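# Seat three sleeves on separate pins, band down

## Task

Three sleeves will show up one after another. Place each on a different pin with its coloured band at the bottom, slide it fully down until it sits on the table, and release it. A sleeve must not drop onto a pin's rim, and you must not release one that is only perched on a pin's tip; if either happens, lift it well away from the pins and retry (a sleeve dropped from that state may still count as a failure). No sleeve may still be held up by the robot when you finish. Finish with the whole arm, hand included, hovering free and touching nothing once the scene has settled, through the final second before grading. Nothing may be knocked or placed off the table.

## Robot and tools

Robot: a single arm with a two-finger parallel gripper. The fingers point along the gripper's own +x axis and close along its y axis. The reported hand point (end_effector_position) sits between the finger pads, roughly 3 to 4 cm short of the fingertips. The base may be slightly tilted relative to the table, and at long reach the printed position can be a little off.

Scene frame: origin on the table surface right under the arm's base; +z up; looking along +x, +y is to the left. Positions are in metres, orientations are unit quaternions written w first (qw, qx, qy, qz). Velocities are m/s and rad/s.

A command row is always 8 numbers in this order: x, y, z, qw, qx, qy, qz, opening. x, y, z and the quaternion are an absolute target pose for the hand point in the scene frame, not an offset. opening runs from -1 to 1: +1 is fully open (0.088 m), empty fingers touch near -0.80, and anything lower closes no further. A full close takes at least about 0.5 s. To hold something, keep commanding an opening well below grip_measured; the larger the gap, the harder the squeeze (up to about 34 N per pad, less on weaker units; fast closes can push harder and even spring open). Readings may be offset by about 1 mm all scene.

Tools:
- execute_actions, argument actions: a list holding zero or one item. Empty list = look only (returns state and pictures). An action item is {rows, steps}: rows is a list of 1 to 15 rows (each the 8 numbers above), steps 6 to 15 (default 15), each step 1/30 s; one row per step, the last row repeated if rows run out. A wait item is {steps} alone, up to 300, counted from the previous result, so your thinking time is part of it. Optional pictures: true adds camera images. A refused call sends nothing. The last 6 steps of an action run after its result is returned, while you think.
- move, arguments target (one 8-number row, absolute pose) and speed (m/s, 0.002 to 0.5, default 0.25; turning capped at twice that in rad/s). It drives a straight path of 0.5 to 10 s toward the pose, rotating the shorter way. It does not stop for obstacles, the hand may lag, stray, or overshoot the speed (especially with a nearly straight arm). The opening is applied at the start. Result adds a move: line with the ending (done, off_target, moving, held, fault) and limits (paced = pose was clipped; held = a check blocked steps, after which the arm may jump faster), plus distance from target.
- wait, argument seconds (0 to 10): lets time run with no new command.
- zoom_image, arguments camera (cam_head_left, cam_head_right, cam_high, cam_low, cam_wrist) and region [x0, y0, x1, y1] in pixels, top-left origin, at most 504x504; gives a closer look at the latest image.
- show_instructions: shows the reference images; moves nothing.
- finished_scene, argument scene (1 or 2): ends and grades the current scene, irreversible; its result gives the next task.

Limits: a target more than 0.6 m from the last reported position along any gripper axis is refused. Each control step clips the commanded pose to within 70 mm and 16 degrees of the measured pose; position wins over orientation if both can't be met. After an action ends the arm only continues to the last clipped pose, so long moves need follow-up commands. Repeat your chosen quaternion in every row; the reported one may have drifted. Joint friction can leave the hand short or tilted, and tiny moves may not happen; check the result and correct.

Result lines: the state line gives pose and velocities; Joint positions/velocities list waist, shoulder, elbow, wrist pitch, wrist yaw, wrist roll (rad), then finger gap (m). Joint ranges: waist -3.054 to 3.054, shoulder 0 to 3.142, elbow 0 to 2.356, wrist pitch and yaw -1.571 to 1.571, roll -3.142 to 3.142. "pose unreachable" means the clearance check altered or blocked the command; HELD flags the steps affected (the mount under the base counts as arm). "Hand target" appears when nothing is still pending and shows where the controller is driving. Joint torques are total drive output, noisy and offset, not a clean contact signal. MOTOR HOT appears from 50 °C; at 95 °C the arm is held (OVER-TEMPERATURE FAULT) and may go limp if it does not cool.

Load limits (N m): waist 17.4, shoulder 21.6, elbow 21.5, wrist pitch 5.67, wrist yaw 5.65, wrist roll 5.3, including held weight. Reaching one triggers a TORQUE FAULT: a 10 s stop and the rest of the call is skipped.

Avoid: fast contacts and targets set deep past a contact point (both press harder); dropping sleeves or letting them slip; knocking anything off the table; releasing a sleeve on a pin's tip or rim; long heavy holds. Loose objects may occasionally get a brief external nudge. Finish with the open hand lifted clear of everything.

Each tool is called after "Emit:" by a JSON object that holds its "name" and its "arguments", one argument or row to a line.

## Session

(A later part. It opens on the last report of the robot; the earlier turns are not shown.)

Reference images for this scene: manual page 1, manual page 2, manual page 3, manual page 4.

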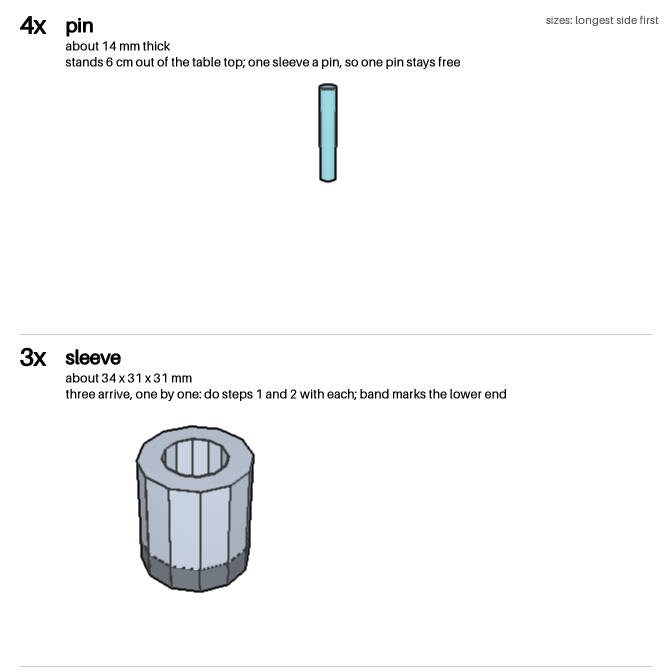

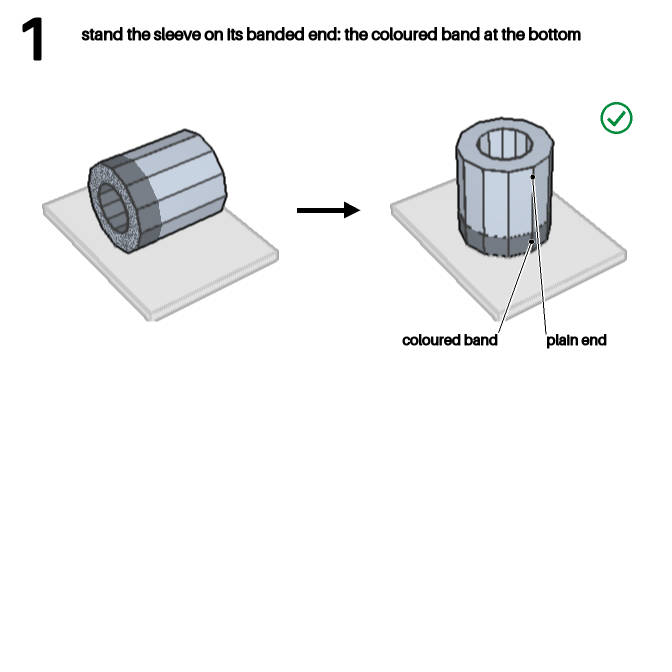

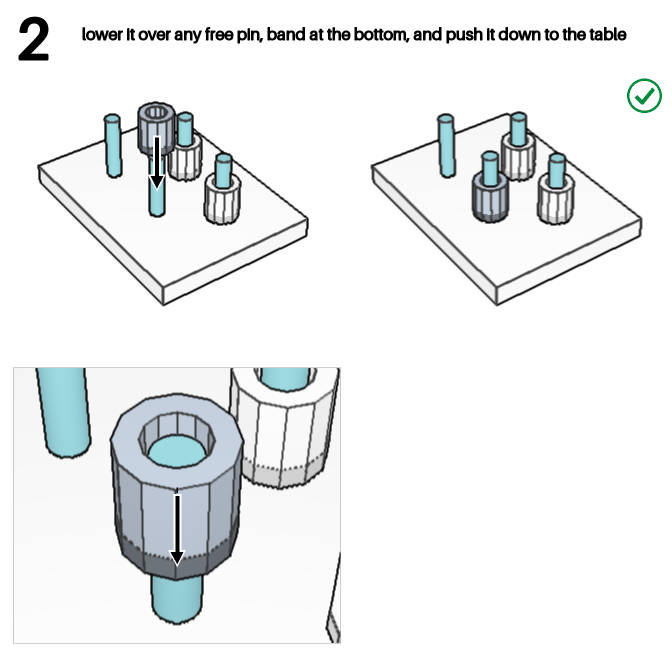

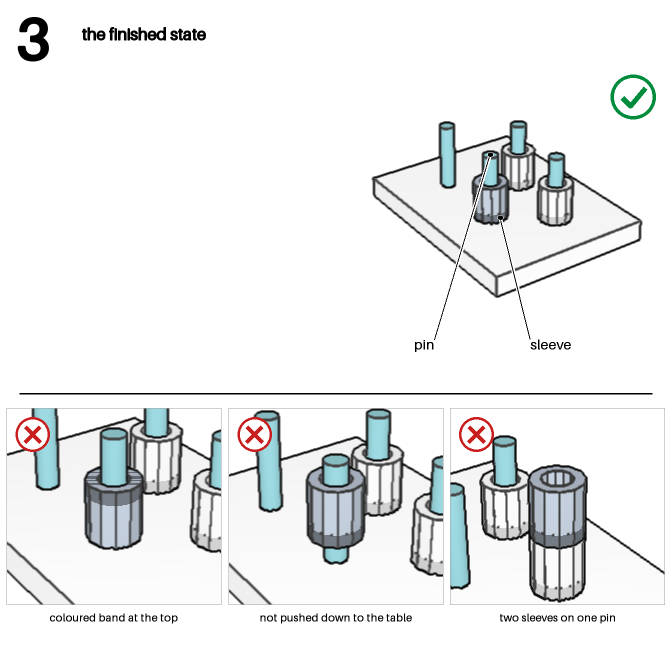

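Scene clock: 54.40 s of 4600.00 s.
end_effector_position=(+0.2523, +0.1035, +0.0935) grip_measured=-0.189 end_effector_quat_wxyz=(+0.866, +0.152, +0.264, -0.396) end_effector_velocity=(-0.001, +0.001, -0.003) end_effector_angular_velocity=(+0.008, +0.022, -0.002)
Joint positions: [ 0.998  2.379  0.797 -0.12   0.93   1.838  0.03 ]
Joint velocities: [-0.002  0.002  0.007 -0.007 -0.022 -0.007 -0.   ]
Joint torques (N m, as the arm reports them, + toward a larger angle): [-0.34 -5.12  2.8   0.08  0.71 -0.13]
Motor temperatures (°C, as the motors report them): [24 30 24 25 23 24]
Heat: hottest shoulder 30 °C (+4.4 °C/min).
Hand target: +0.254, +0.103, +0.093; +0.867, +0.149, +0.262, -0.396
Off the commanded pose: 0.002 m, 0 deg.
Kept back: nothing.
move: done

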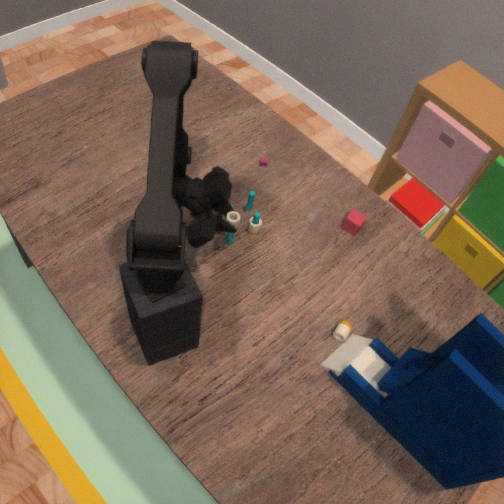

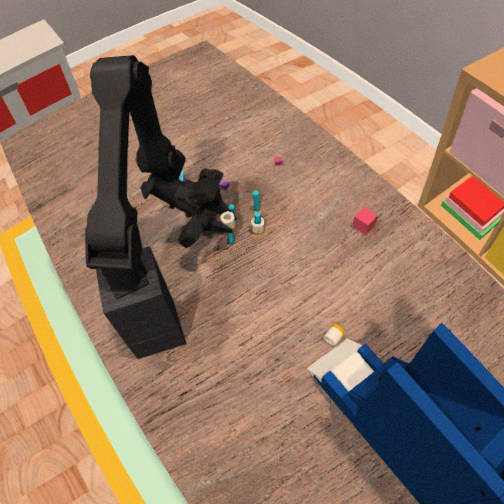

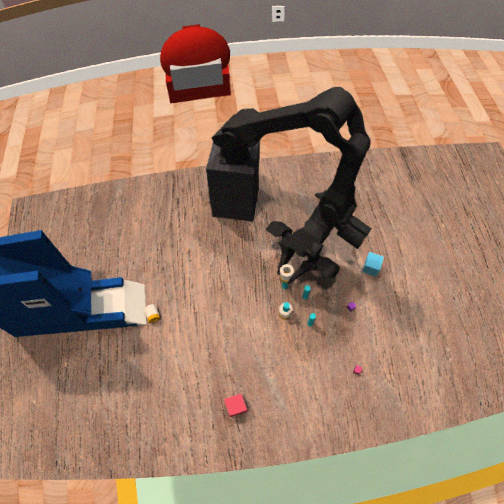

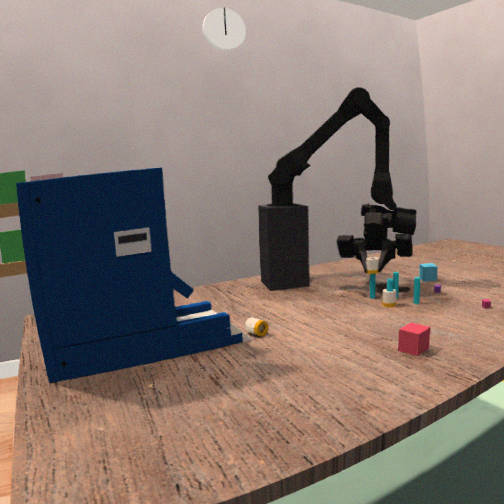

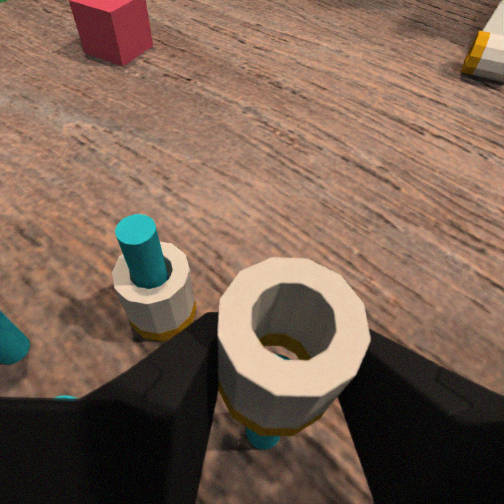

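Emit:
{"name": "move", "arguments": {
  "target": [0.2536,0.103,0.082,0.8676,0.1496,0.262,-0.3959,-0.45],
  "speed": 0.012
}}

Scene clock: 55.80 s of 4600.00 s.
end_effector_position=(+0.2526, +0.1036, +0.0830) grip_measured=-0.189 end_effector_quat_wxyz=(+0.866, +0.153, +0.264, -0.396) end_effector_velocity=(+0.001, +0.004, -0.002) end_effector_angular_velocity=(+0.002, +0.011, +0.014)
Joint positions: [ 0.998  2.425  0.812 -0.089  0.93   1.838  0.03 ]
Joint velocities: [ 0.002  0.002  0.007  0.007 -0.007 -0.022 -0.   ]
Joint torques (N m, as the arm reports them, + toward a larger angle): [-0.29 -5.23  2.62  0.07  0.7  -0.11]
Motor temperatures (°C, as the motors report them): [24 30 24 25 23 24]
Heat: hottest shoulder 30 °C (+4.3 °C/min).
Hand target: +0.254, +0.103, +0.082; +0.867, +0.150, +0.262, -0.396
Off the commanded pose: 0.002 m, 0 deg.
Kept back: nothing.
move: done

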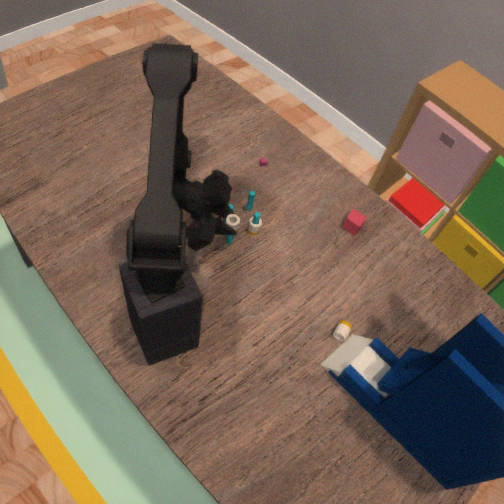

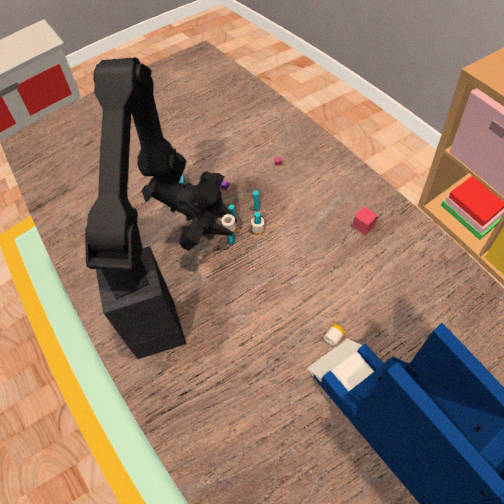

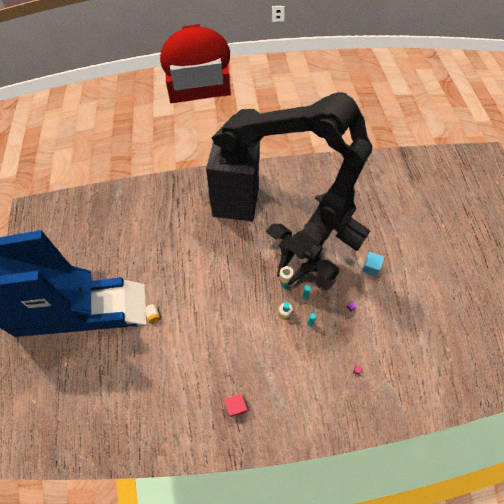

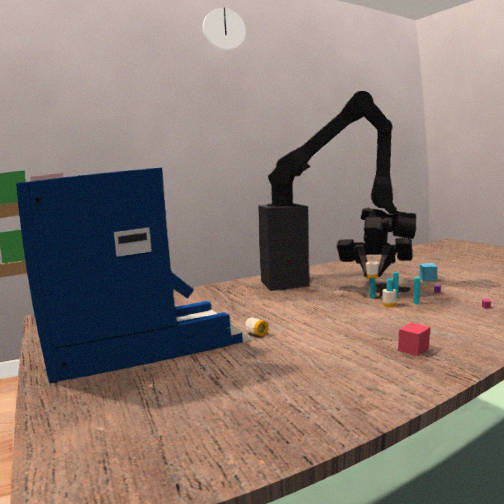

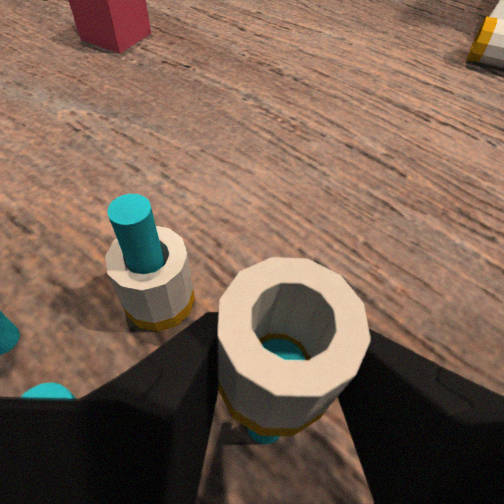

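Emit:
{"name": "move", "arguments": {
  "target": [0.2536,0.103,0.027,0.8676,0.1496,0.262,-0.3959,-0.45],
  "speed": 0.03
}}

Emit:
{"name": "zoom_image", "arguments": {
  "camera": "cam_low",
  "region": [340,240,420,320]
}}

Scene clock: 58.13 s of 4600.00 s.
end_effector_position=(+0.2539, +0.1032, +0.0310) grip_measured=-0.189 end_effector_quat_wxyz=(+0.868, +0.149, +0.262, -0.396) end_effector_velocity=(-0.003, -0.004, -0.002) end_effector_angular_velocity=(-0.020, +0.030, +0.009)
Joint positions: [0.999 2.649 0.913 0.03  0.937 1.838 0.03 ]
Joint velocities: [-0.002  0.007 -0.002 -0.007 -0.007 -0.022 -0.   ]
Joint torques (N m, as the arm reports them, + toward a larger angle): [-0.15 -4.81  2.33  0.41  0.46  0.03]
Motor temperatures (°C, as the motors report them): [24 30 24 25 23 24]
Heat: hottest shoulder 30 °C (+4.1 °C/min).
Hand target: +0.254, +0.103, +0.027; +0.867, +0.150, +0.262, -0.396
Off the commanded pose: 0.004 m, 0 deg.
Kept back: nothing.
move: done

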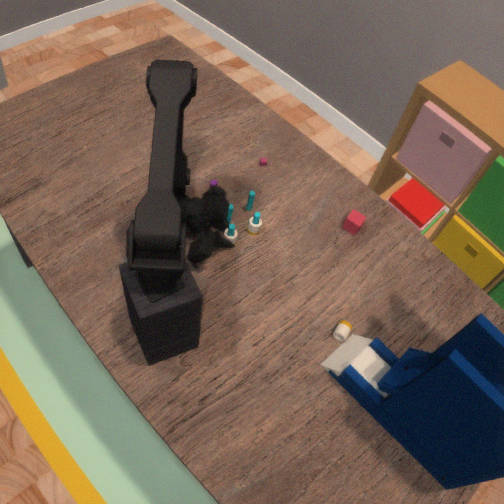

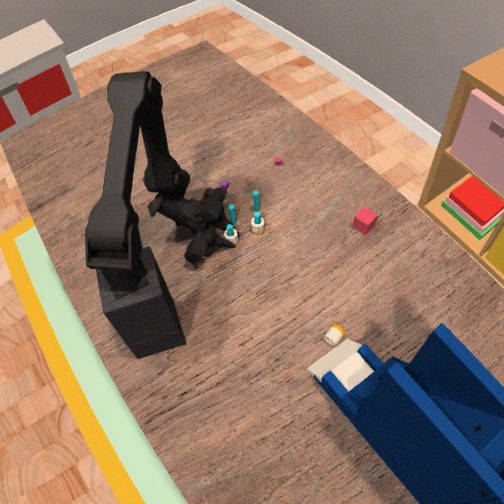

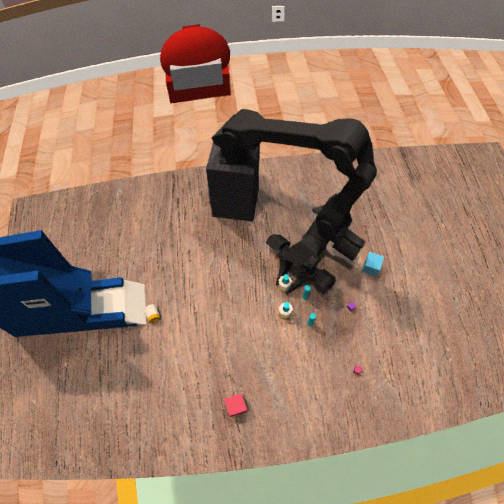

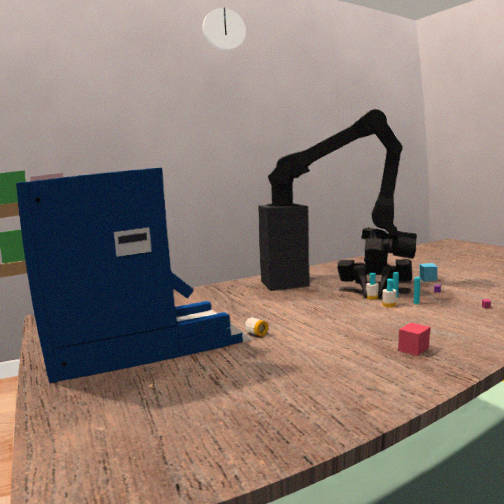

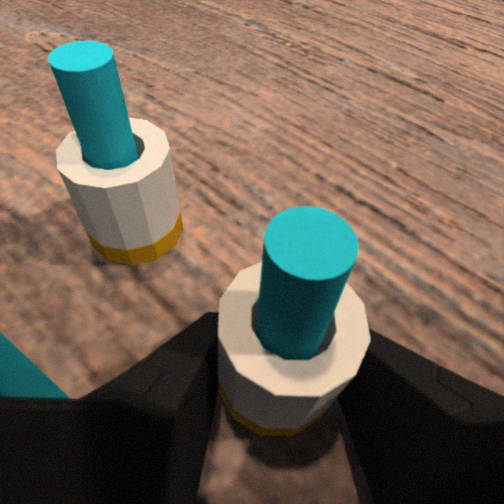

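Region (340, 240, 420, 320) of cam_low's 504x504 image, scaled by 6.300, with more detail than that image has.

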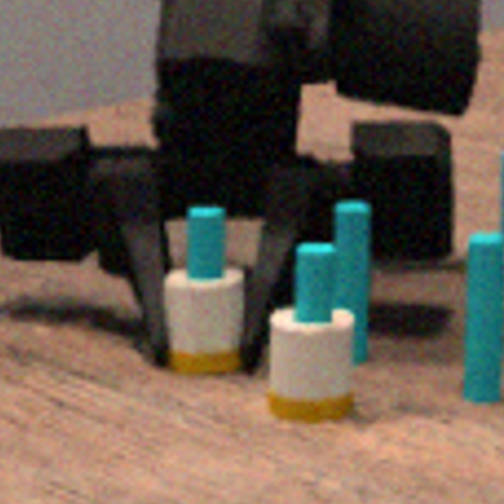

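Emit:
{"name": "move", "arguments": {
  "target": [0.2536,0.103,0.030,0.8676,0.1496,0.262,-0.3959,0.05]
}}

Emit:
{"name": "move", "arguments": {
  "target": [0.245,0.113,0.125,0.8676,0.1496,0.262,-0.3959,0.05],
  "speed": 0.15
}}

Emit:
{"name": "move", "arguments": {
  "target": [0.27,-0.08,0.16,0.4056,0.5792,0.4056,-0.5792,0.2],
  "speed": 0.5
}}

Emit:
{"name": "move", "arguments": {
  "target": [0.2914,-0.257,0.085,0.0505,0.8892,0.1013,-0.4433,0.2],
  "speed": 0.3
}}

Scene clock: 59.20 s of 4600.00 s.
end_effector_position=(+0.2541, +0.1035, +0.0309) grip_measured=+0.048 end_effector_quat_wxyz=(+0.868, +0.150, +0.261, -0.395) end_effector_velocity=(-0.001, -0.001, -0.000) end_effector_angular_velocity=(-0.005, +0.015, +0.000)
Joint positions: [1.    2.65  0.913 0.032 0.939 1.838 0.041]
Joint velocities: [-0.002 -0.002 -0.002 -0.007 -0.007 -0.007  0.   ]
Joint torques (N m, as the arm reports them, + toward a larger angle): [-0.19 -5.92  1.59 -0.06  0.42  0.02]
Motor temperatures (°C, as the motors report them): [24 30 24 25 23 24]
Heat: hottest shoulder 30 °C (+4.1 °C/min).
Hand target: +0.254, +0.103, +0.030; +0.867, +0.150, +0.262, -0.396
Off the commanded pose: 0.001 m, 0 deg.
Kept back: nothing.
move: done

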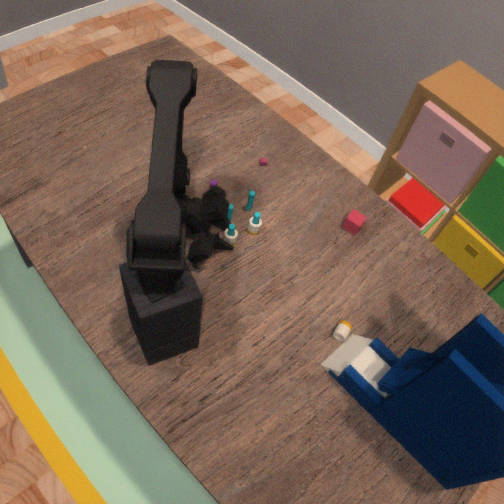

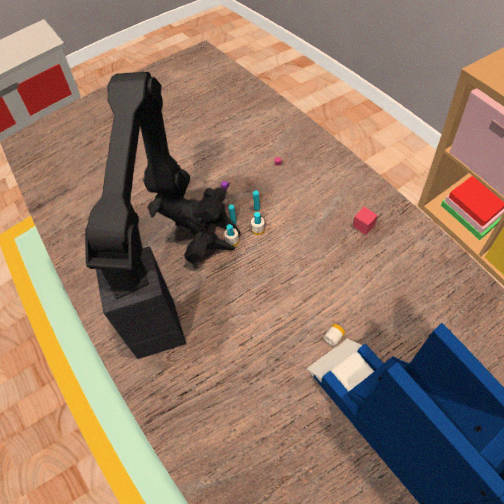

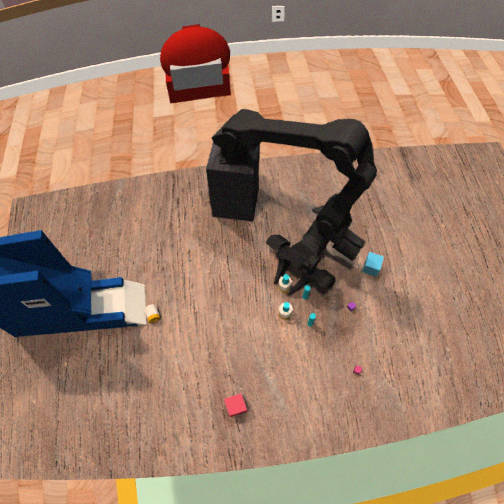

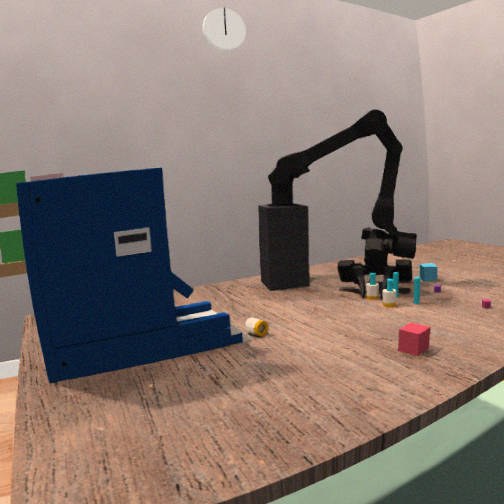

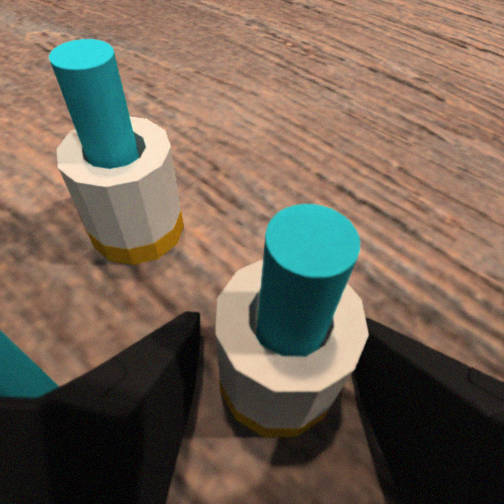

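Scene clock: 60.37 s of 4600.00 s.
end_effector_position=(+0.2455, +0.1114, +0.1227) grip_measured=+0.050 end_effector_quat_wxyz=(+0.868, +0.144, +0.262, -0.397) end_effector_velocity=(-0.001, -0.003, +0.005) end_effector_angular_velocity=(-0.018, +0.006, +0.003)
Joint positions: [ 1.04   2.272  0.8   -0.298  0.933  1.905  0.041]
Joint velocities: [-0.002 -0.017 -0.007 -0.022  0.007 -0.007  0.   ]
Joint torques (N m, as the arm reports them, + toward a larger angle): [ 0.13 -6.97  2.34 -0.4   0.35  0.17]
Motor temperatures (°C, as the motors report them): [24 30 24 25 23 24]
Heat: hottest shoulder 30 °C (+4.0 °C/min).
Hand target: +0.245, +0.113, +0.125; +0.867, +0.150, +0.262, -0.396
Off the commanded pose: 0.003 m, 1 deg.
Kept back: nothing.
move: done

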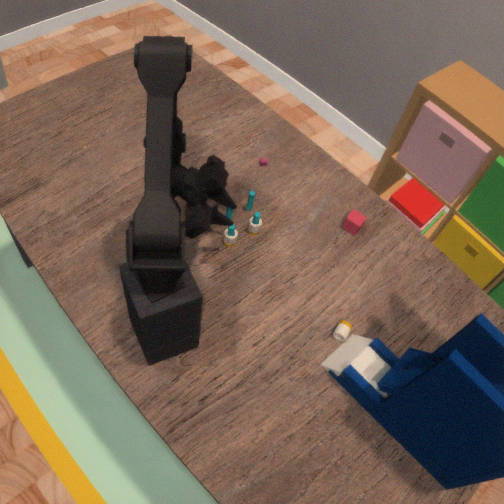

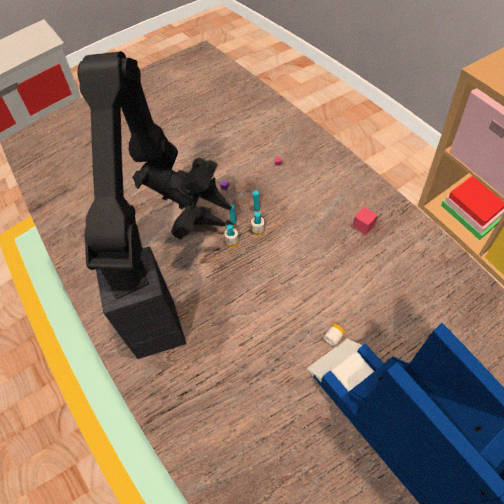

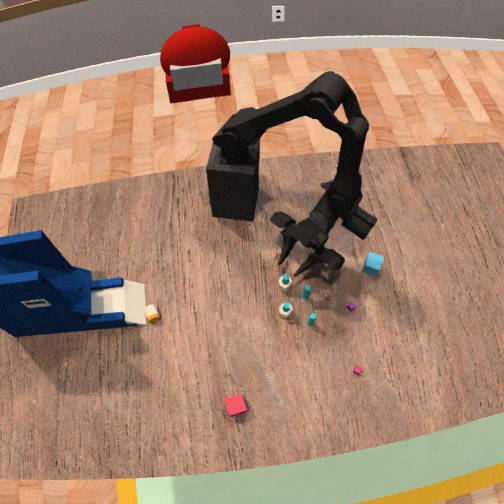

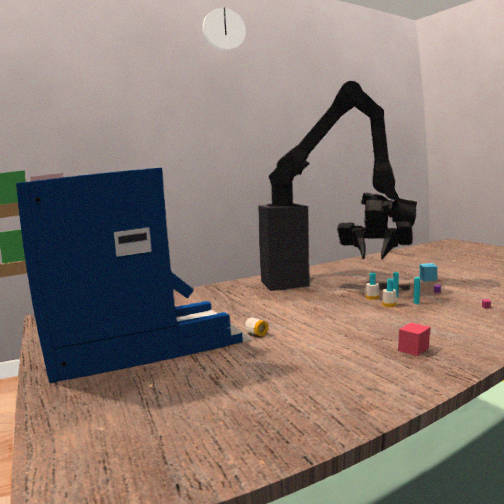

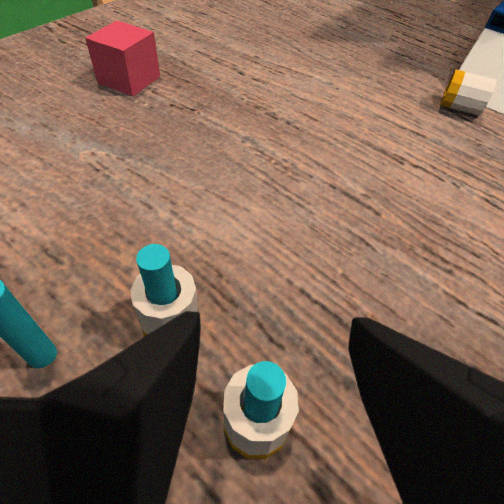

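Scene clock: 62.40 s of 4600.00 s.
end_effector_position=(+0.2682, -0.0803, +0.1598) grip_measured=+0.200 end_effector_quat_wxyz=(+0.408, +0.576, +0.402, -0.584) end_effector_velocity=(-0.004, -0.002, +0.002) end_effector_angular_velocity=(+0.015, +0.023, -0.011)
Joint positions: [-0.151  1.929  0.845 -0.488 -0.021  1.627  0.049]
Joint velocities: [-0.017  0.002  0.012 -0.037 -0.007 -0.007 -0.   ]
Joint torques (N m, as the arm reports them, + toward a larger angle): [-0.58 -4.96  5.82 -0.04 -0.1  -0.19]
Motor temperatures (°C, as the motors report them): [24 30 24 25 23 24]
Heat: hottest shoulder 30 °C (+4.0 °C/min).
Hand target: +0.270, -0.081, +0.159; +0.406, +0.577, +0.405, -0.582
Off the commanded pose: 0.002 m, 1 deg.
Kept back: nothing.
move: done

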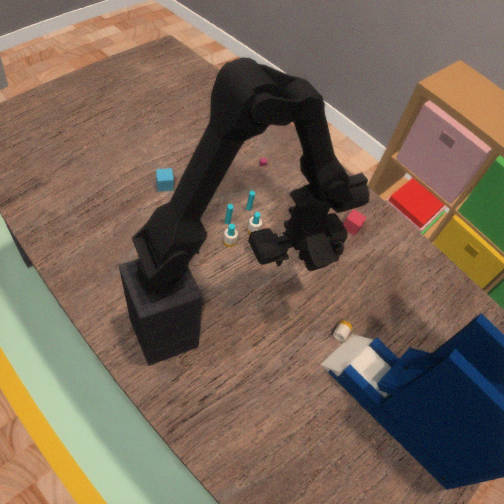

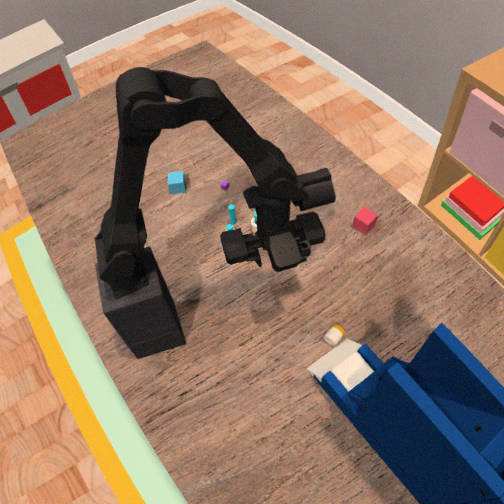

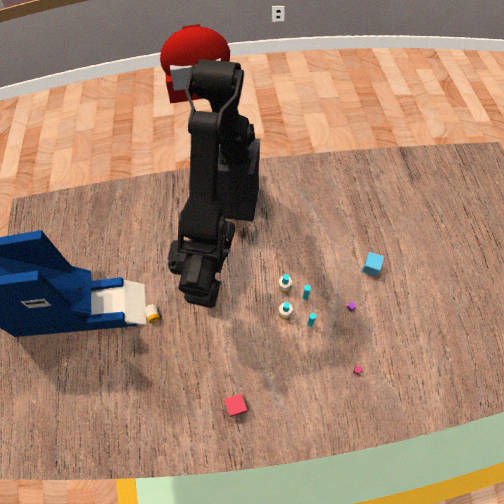

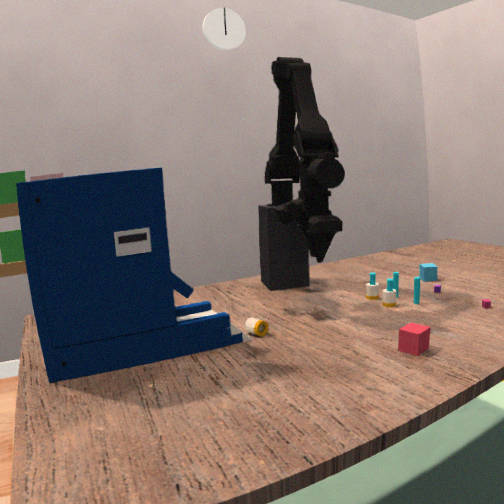

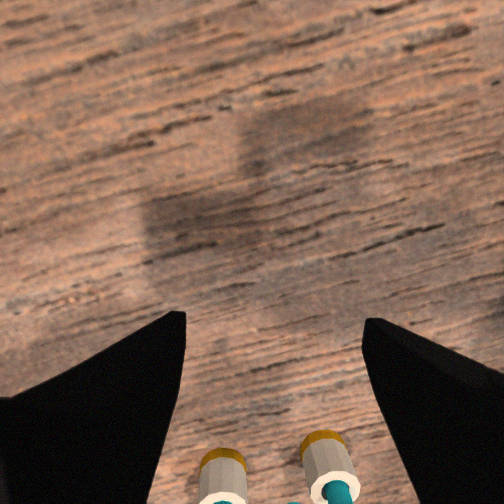

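Scene clock: 64.90 s of 4600.00 s.
end_effector_position=(+0.2916, -0.2552, +0.0866) grip_measured=+0.200 end_effector_quat_wxyz=(+0.055, +0.887, +0.103, -0.448) end_effector_velocity=(+0.001, -0.001, +0.003) end_effector_angular_velocity=(+0.003, -0.022, +0.005)
Joint positions: [-0.787  2.417  1.043  0.075 -0.601  2.071  0.049]
Joint velocities: [-0.007 -0.002 -0.002  0.007 -0.022 -0.007  0.   ]
Joint torques (N m, as the arm reports them, + toward a larger angle): [-0.58 -6.69  5.    0.86 -0.45  0.17]
Motor temperatures (°C, as the motors report them): [24 30 25 25 23 24]
Heat: hottest shoulder 30 °C (+4.0 °C/min).
Hand target: +0.292, -0.257, +0.085; +0.050, +0.888, +0.100, -0.445
Off the commanded pose: 0.002 m, 1 deg.
Kept back: nothing.
move: done

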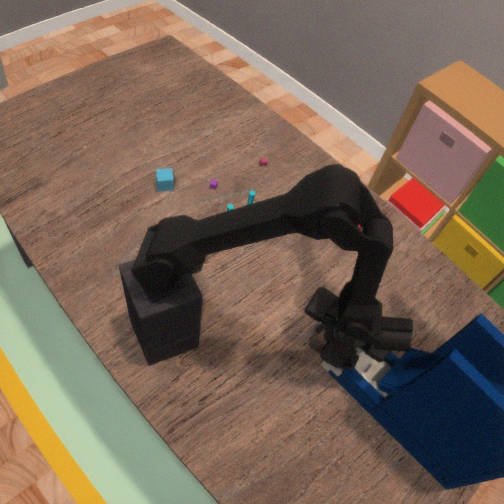

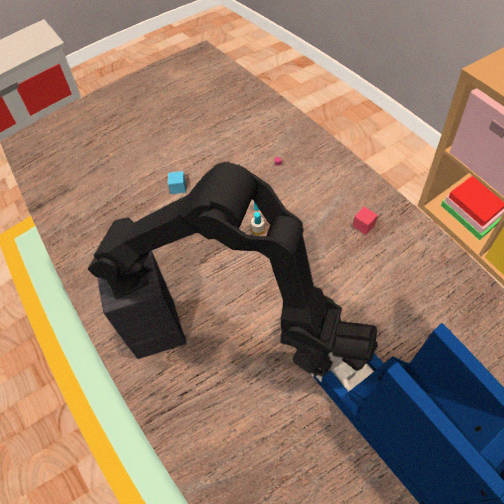

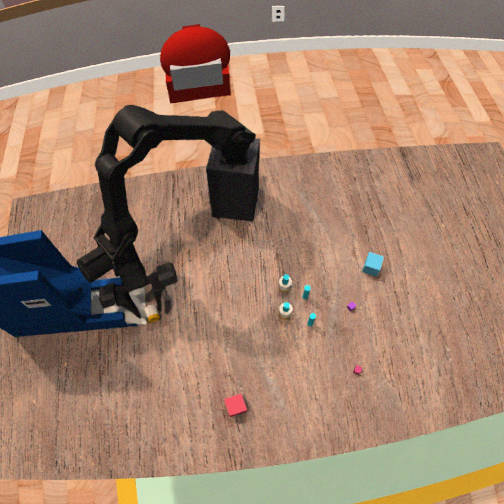

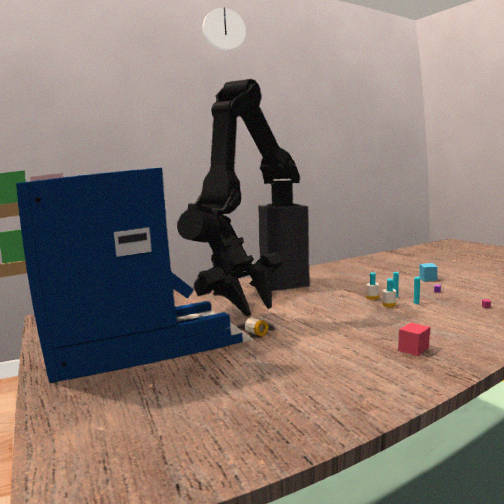

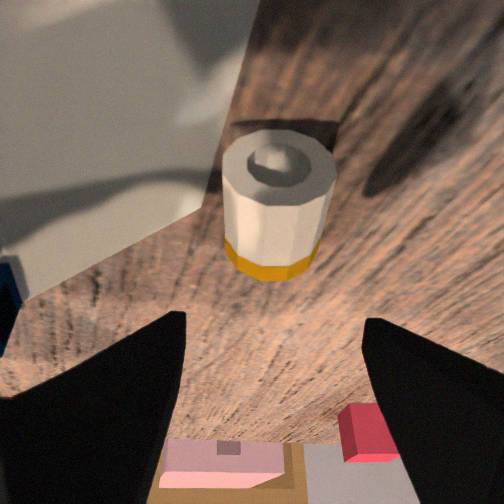

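Emit:
{"name": "move", "arguments": {
  "target": [0.2914,-0.2575,0.052,0.0505,0.8892,0.1013,-0.4433,0.15],
  "speed": 0.05
}}

Scene clock: 66.13 s of 4600.00 s.
end_effector_position=(+0.2926, -0.2542, +0.0590) grip_measured=+0.150 end_effector_quat_wxyz=(+0.054, +0.889, +0.105, -0.443) end_effector_velocity=(+0.003, +0.002, +0.003) end_effector_angular_velocity=(+0.003, -0.022, +0.015)
Joint positions: [-0.784  2.518  1.068  0.156 -0.61   2.075  0.046]
Joint velocities: [ 0.002 -0.002 -0.002  0.007 -0.022 -0.007  0.   ]
Joint torques (N m, as the arm reports them, + toward a larger angle): [-0.97 -5.11  5.45  1.41 -0.29  0.02]
Motor temperatures (°C, as the motors report them): [24 31 25 25 23 24]
Heat: hottest shoulder 31 °C (+5.1 °C/min).
Hand target: +0.291, -0.257, +0.052; +0.051, +0.889, +0.101, -0.443
Off the commanded pose: 0.008 m, 1 deg.
Kept back: nothing.
move: done

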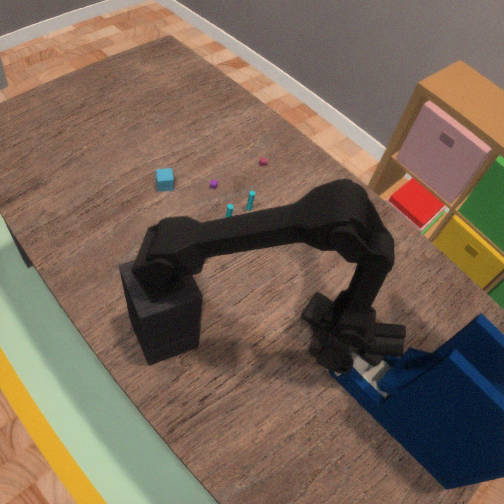

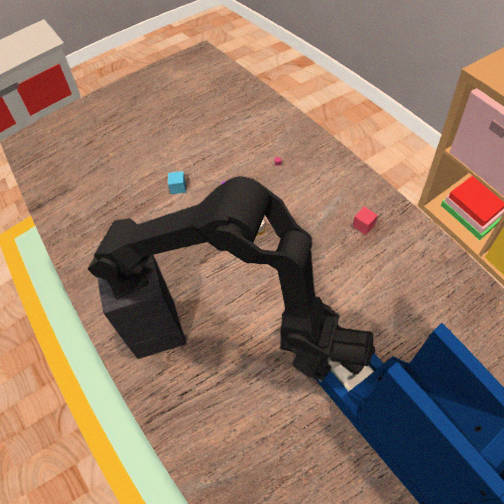

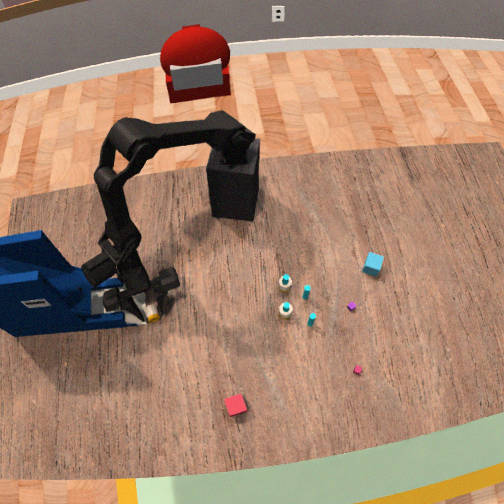

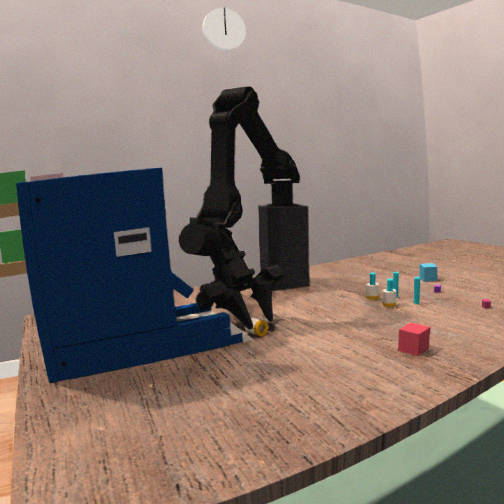

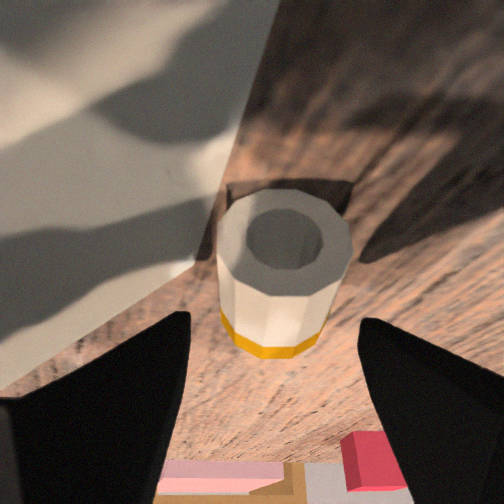

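Emit:
{"name": "move", "arguments": {
  "target": [0.287,-0.241,0.075,0.1662,0.8881,0.0426,-0.4264,0.15],
  "speed": 0.15
}}

Emit:
{"name": "move", "arguments": {
  "target": [0.2885,-0.2475,0.049,0.1662,0.8881,0.0426,-0.4264,0.15],
  "speed": 0.04
}}

Scene clock: 67.90 s of 4600.00 s.
end_effector_position=(+0.2854, -0.2403, +0.0710) grip_measured=+0.150 end_effector_quat_wxyz=(+0.162, +0.888, +0.046, -0.428) end_effector_velocity=(-0.001, +0.004, +0.001) end_effector_angular_velocity=(+0.010, -0.013, +0.014)
Joint positions: [-0.735  2.442  0.808  0.573 -0.49   2.09   0.046]
Joint velocities: [-0.002 -0.002 -0.012  0.007 -0.022 -0.007 -0.   ]
Joint torques (N m, as the arm reports them, + toward a larger angle): [ 0.07 -8.16  2.79  1.32 -0.02  0.16]
Motor temperatures (°C, as the motors report them): [24 31 25 25 23 24]
Heat: hottest shoulder 31 °C (+5.0 °C/min).
Hand target: +0.287, -0.241, +0.075; +0.166, +0.888, +0.042, -0.426
Off the commanded pose: 0.004 m, 1 deg.
Kept back: nothing.
move: done

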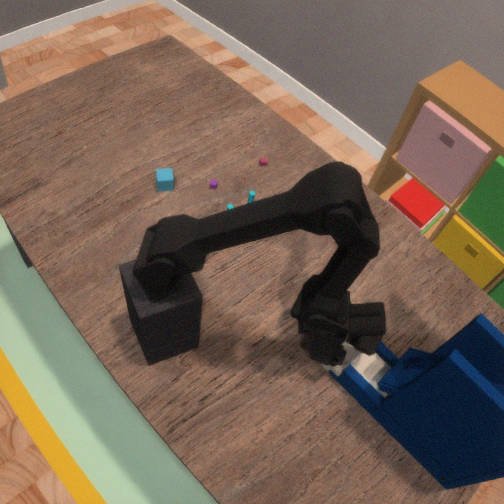

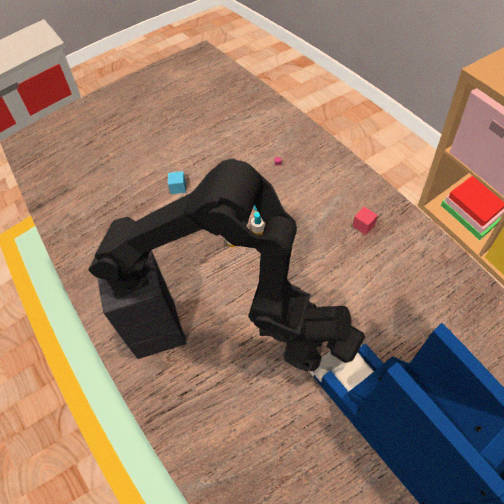

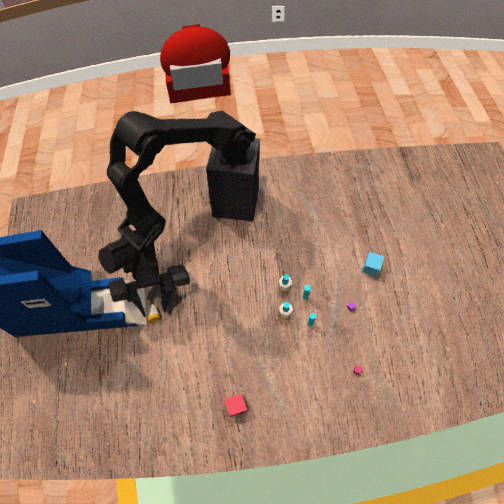

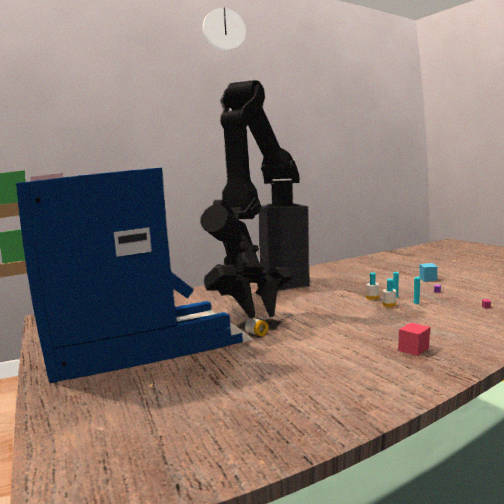

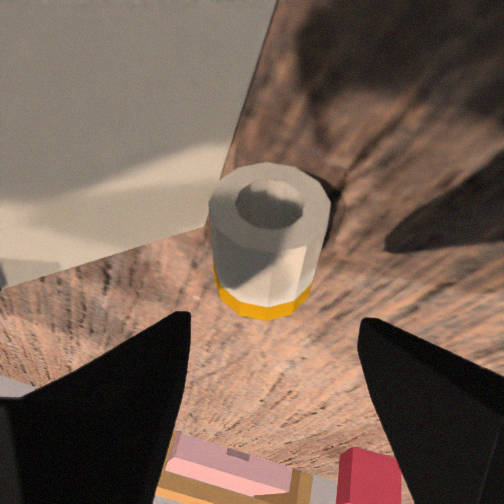

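Scene clock: 68.83 s of 4600.00 s.
end_effector_position=(+0.2889, -0.2455, +0.0513) grip_measured=+0.150 end_effector_quat_wxyz=(+0.165, +0.889, +0.044, -0.426) end_effector_velocity=(-0.001, -0.001, -0.003) end_effector_angular_velocity=(-0.012, +0.011, +0.011)
Joint positions: [-0.735  2.533  0.858  0.622 -0.49   2.09   0.046]
Joint velocities: [-0.002  0.007  0.007 -0.007  0.007 -0.022 -0.   ]
Joint torques (N m, as the arm reports them, + toward a larger angle): [-0.51 -6.19  3.74  1.33 -0.12 -0.08]
Motor temperatures (°C, as the motors report them): [24 31 25 25 23 24]
Heat: hottest shoulder 31 °C (+5.0 °C/min).
Hand target: +0.289, -0.248, +0.049; +0.166, +0.888, +0.043, -0.426
Off the commanded pose: 0.003 m, 0 deg.
Kept back: nothing.
move: done

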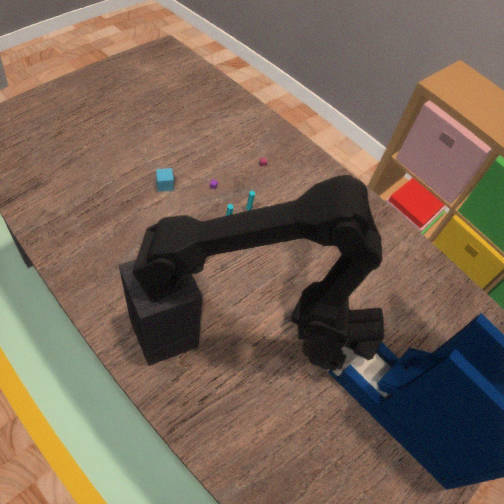

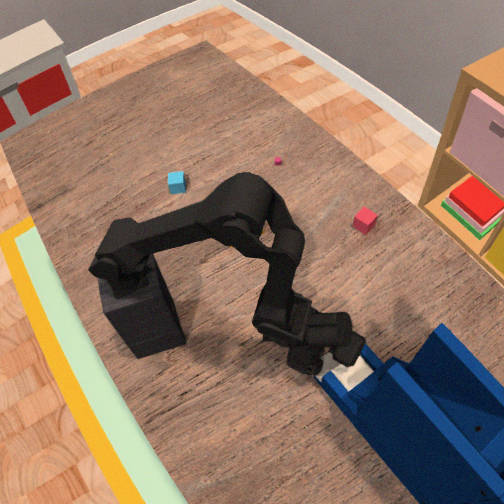

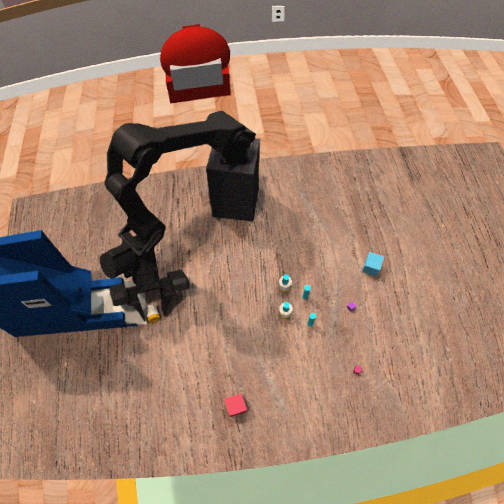

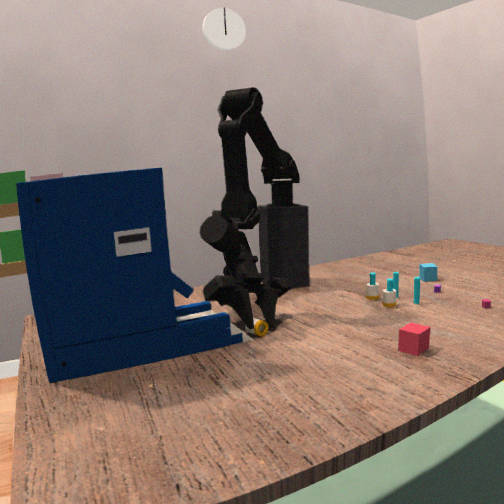

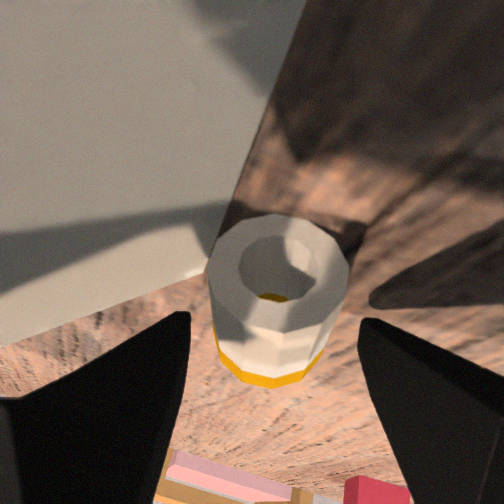

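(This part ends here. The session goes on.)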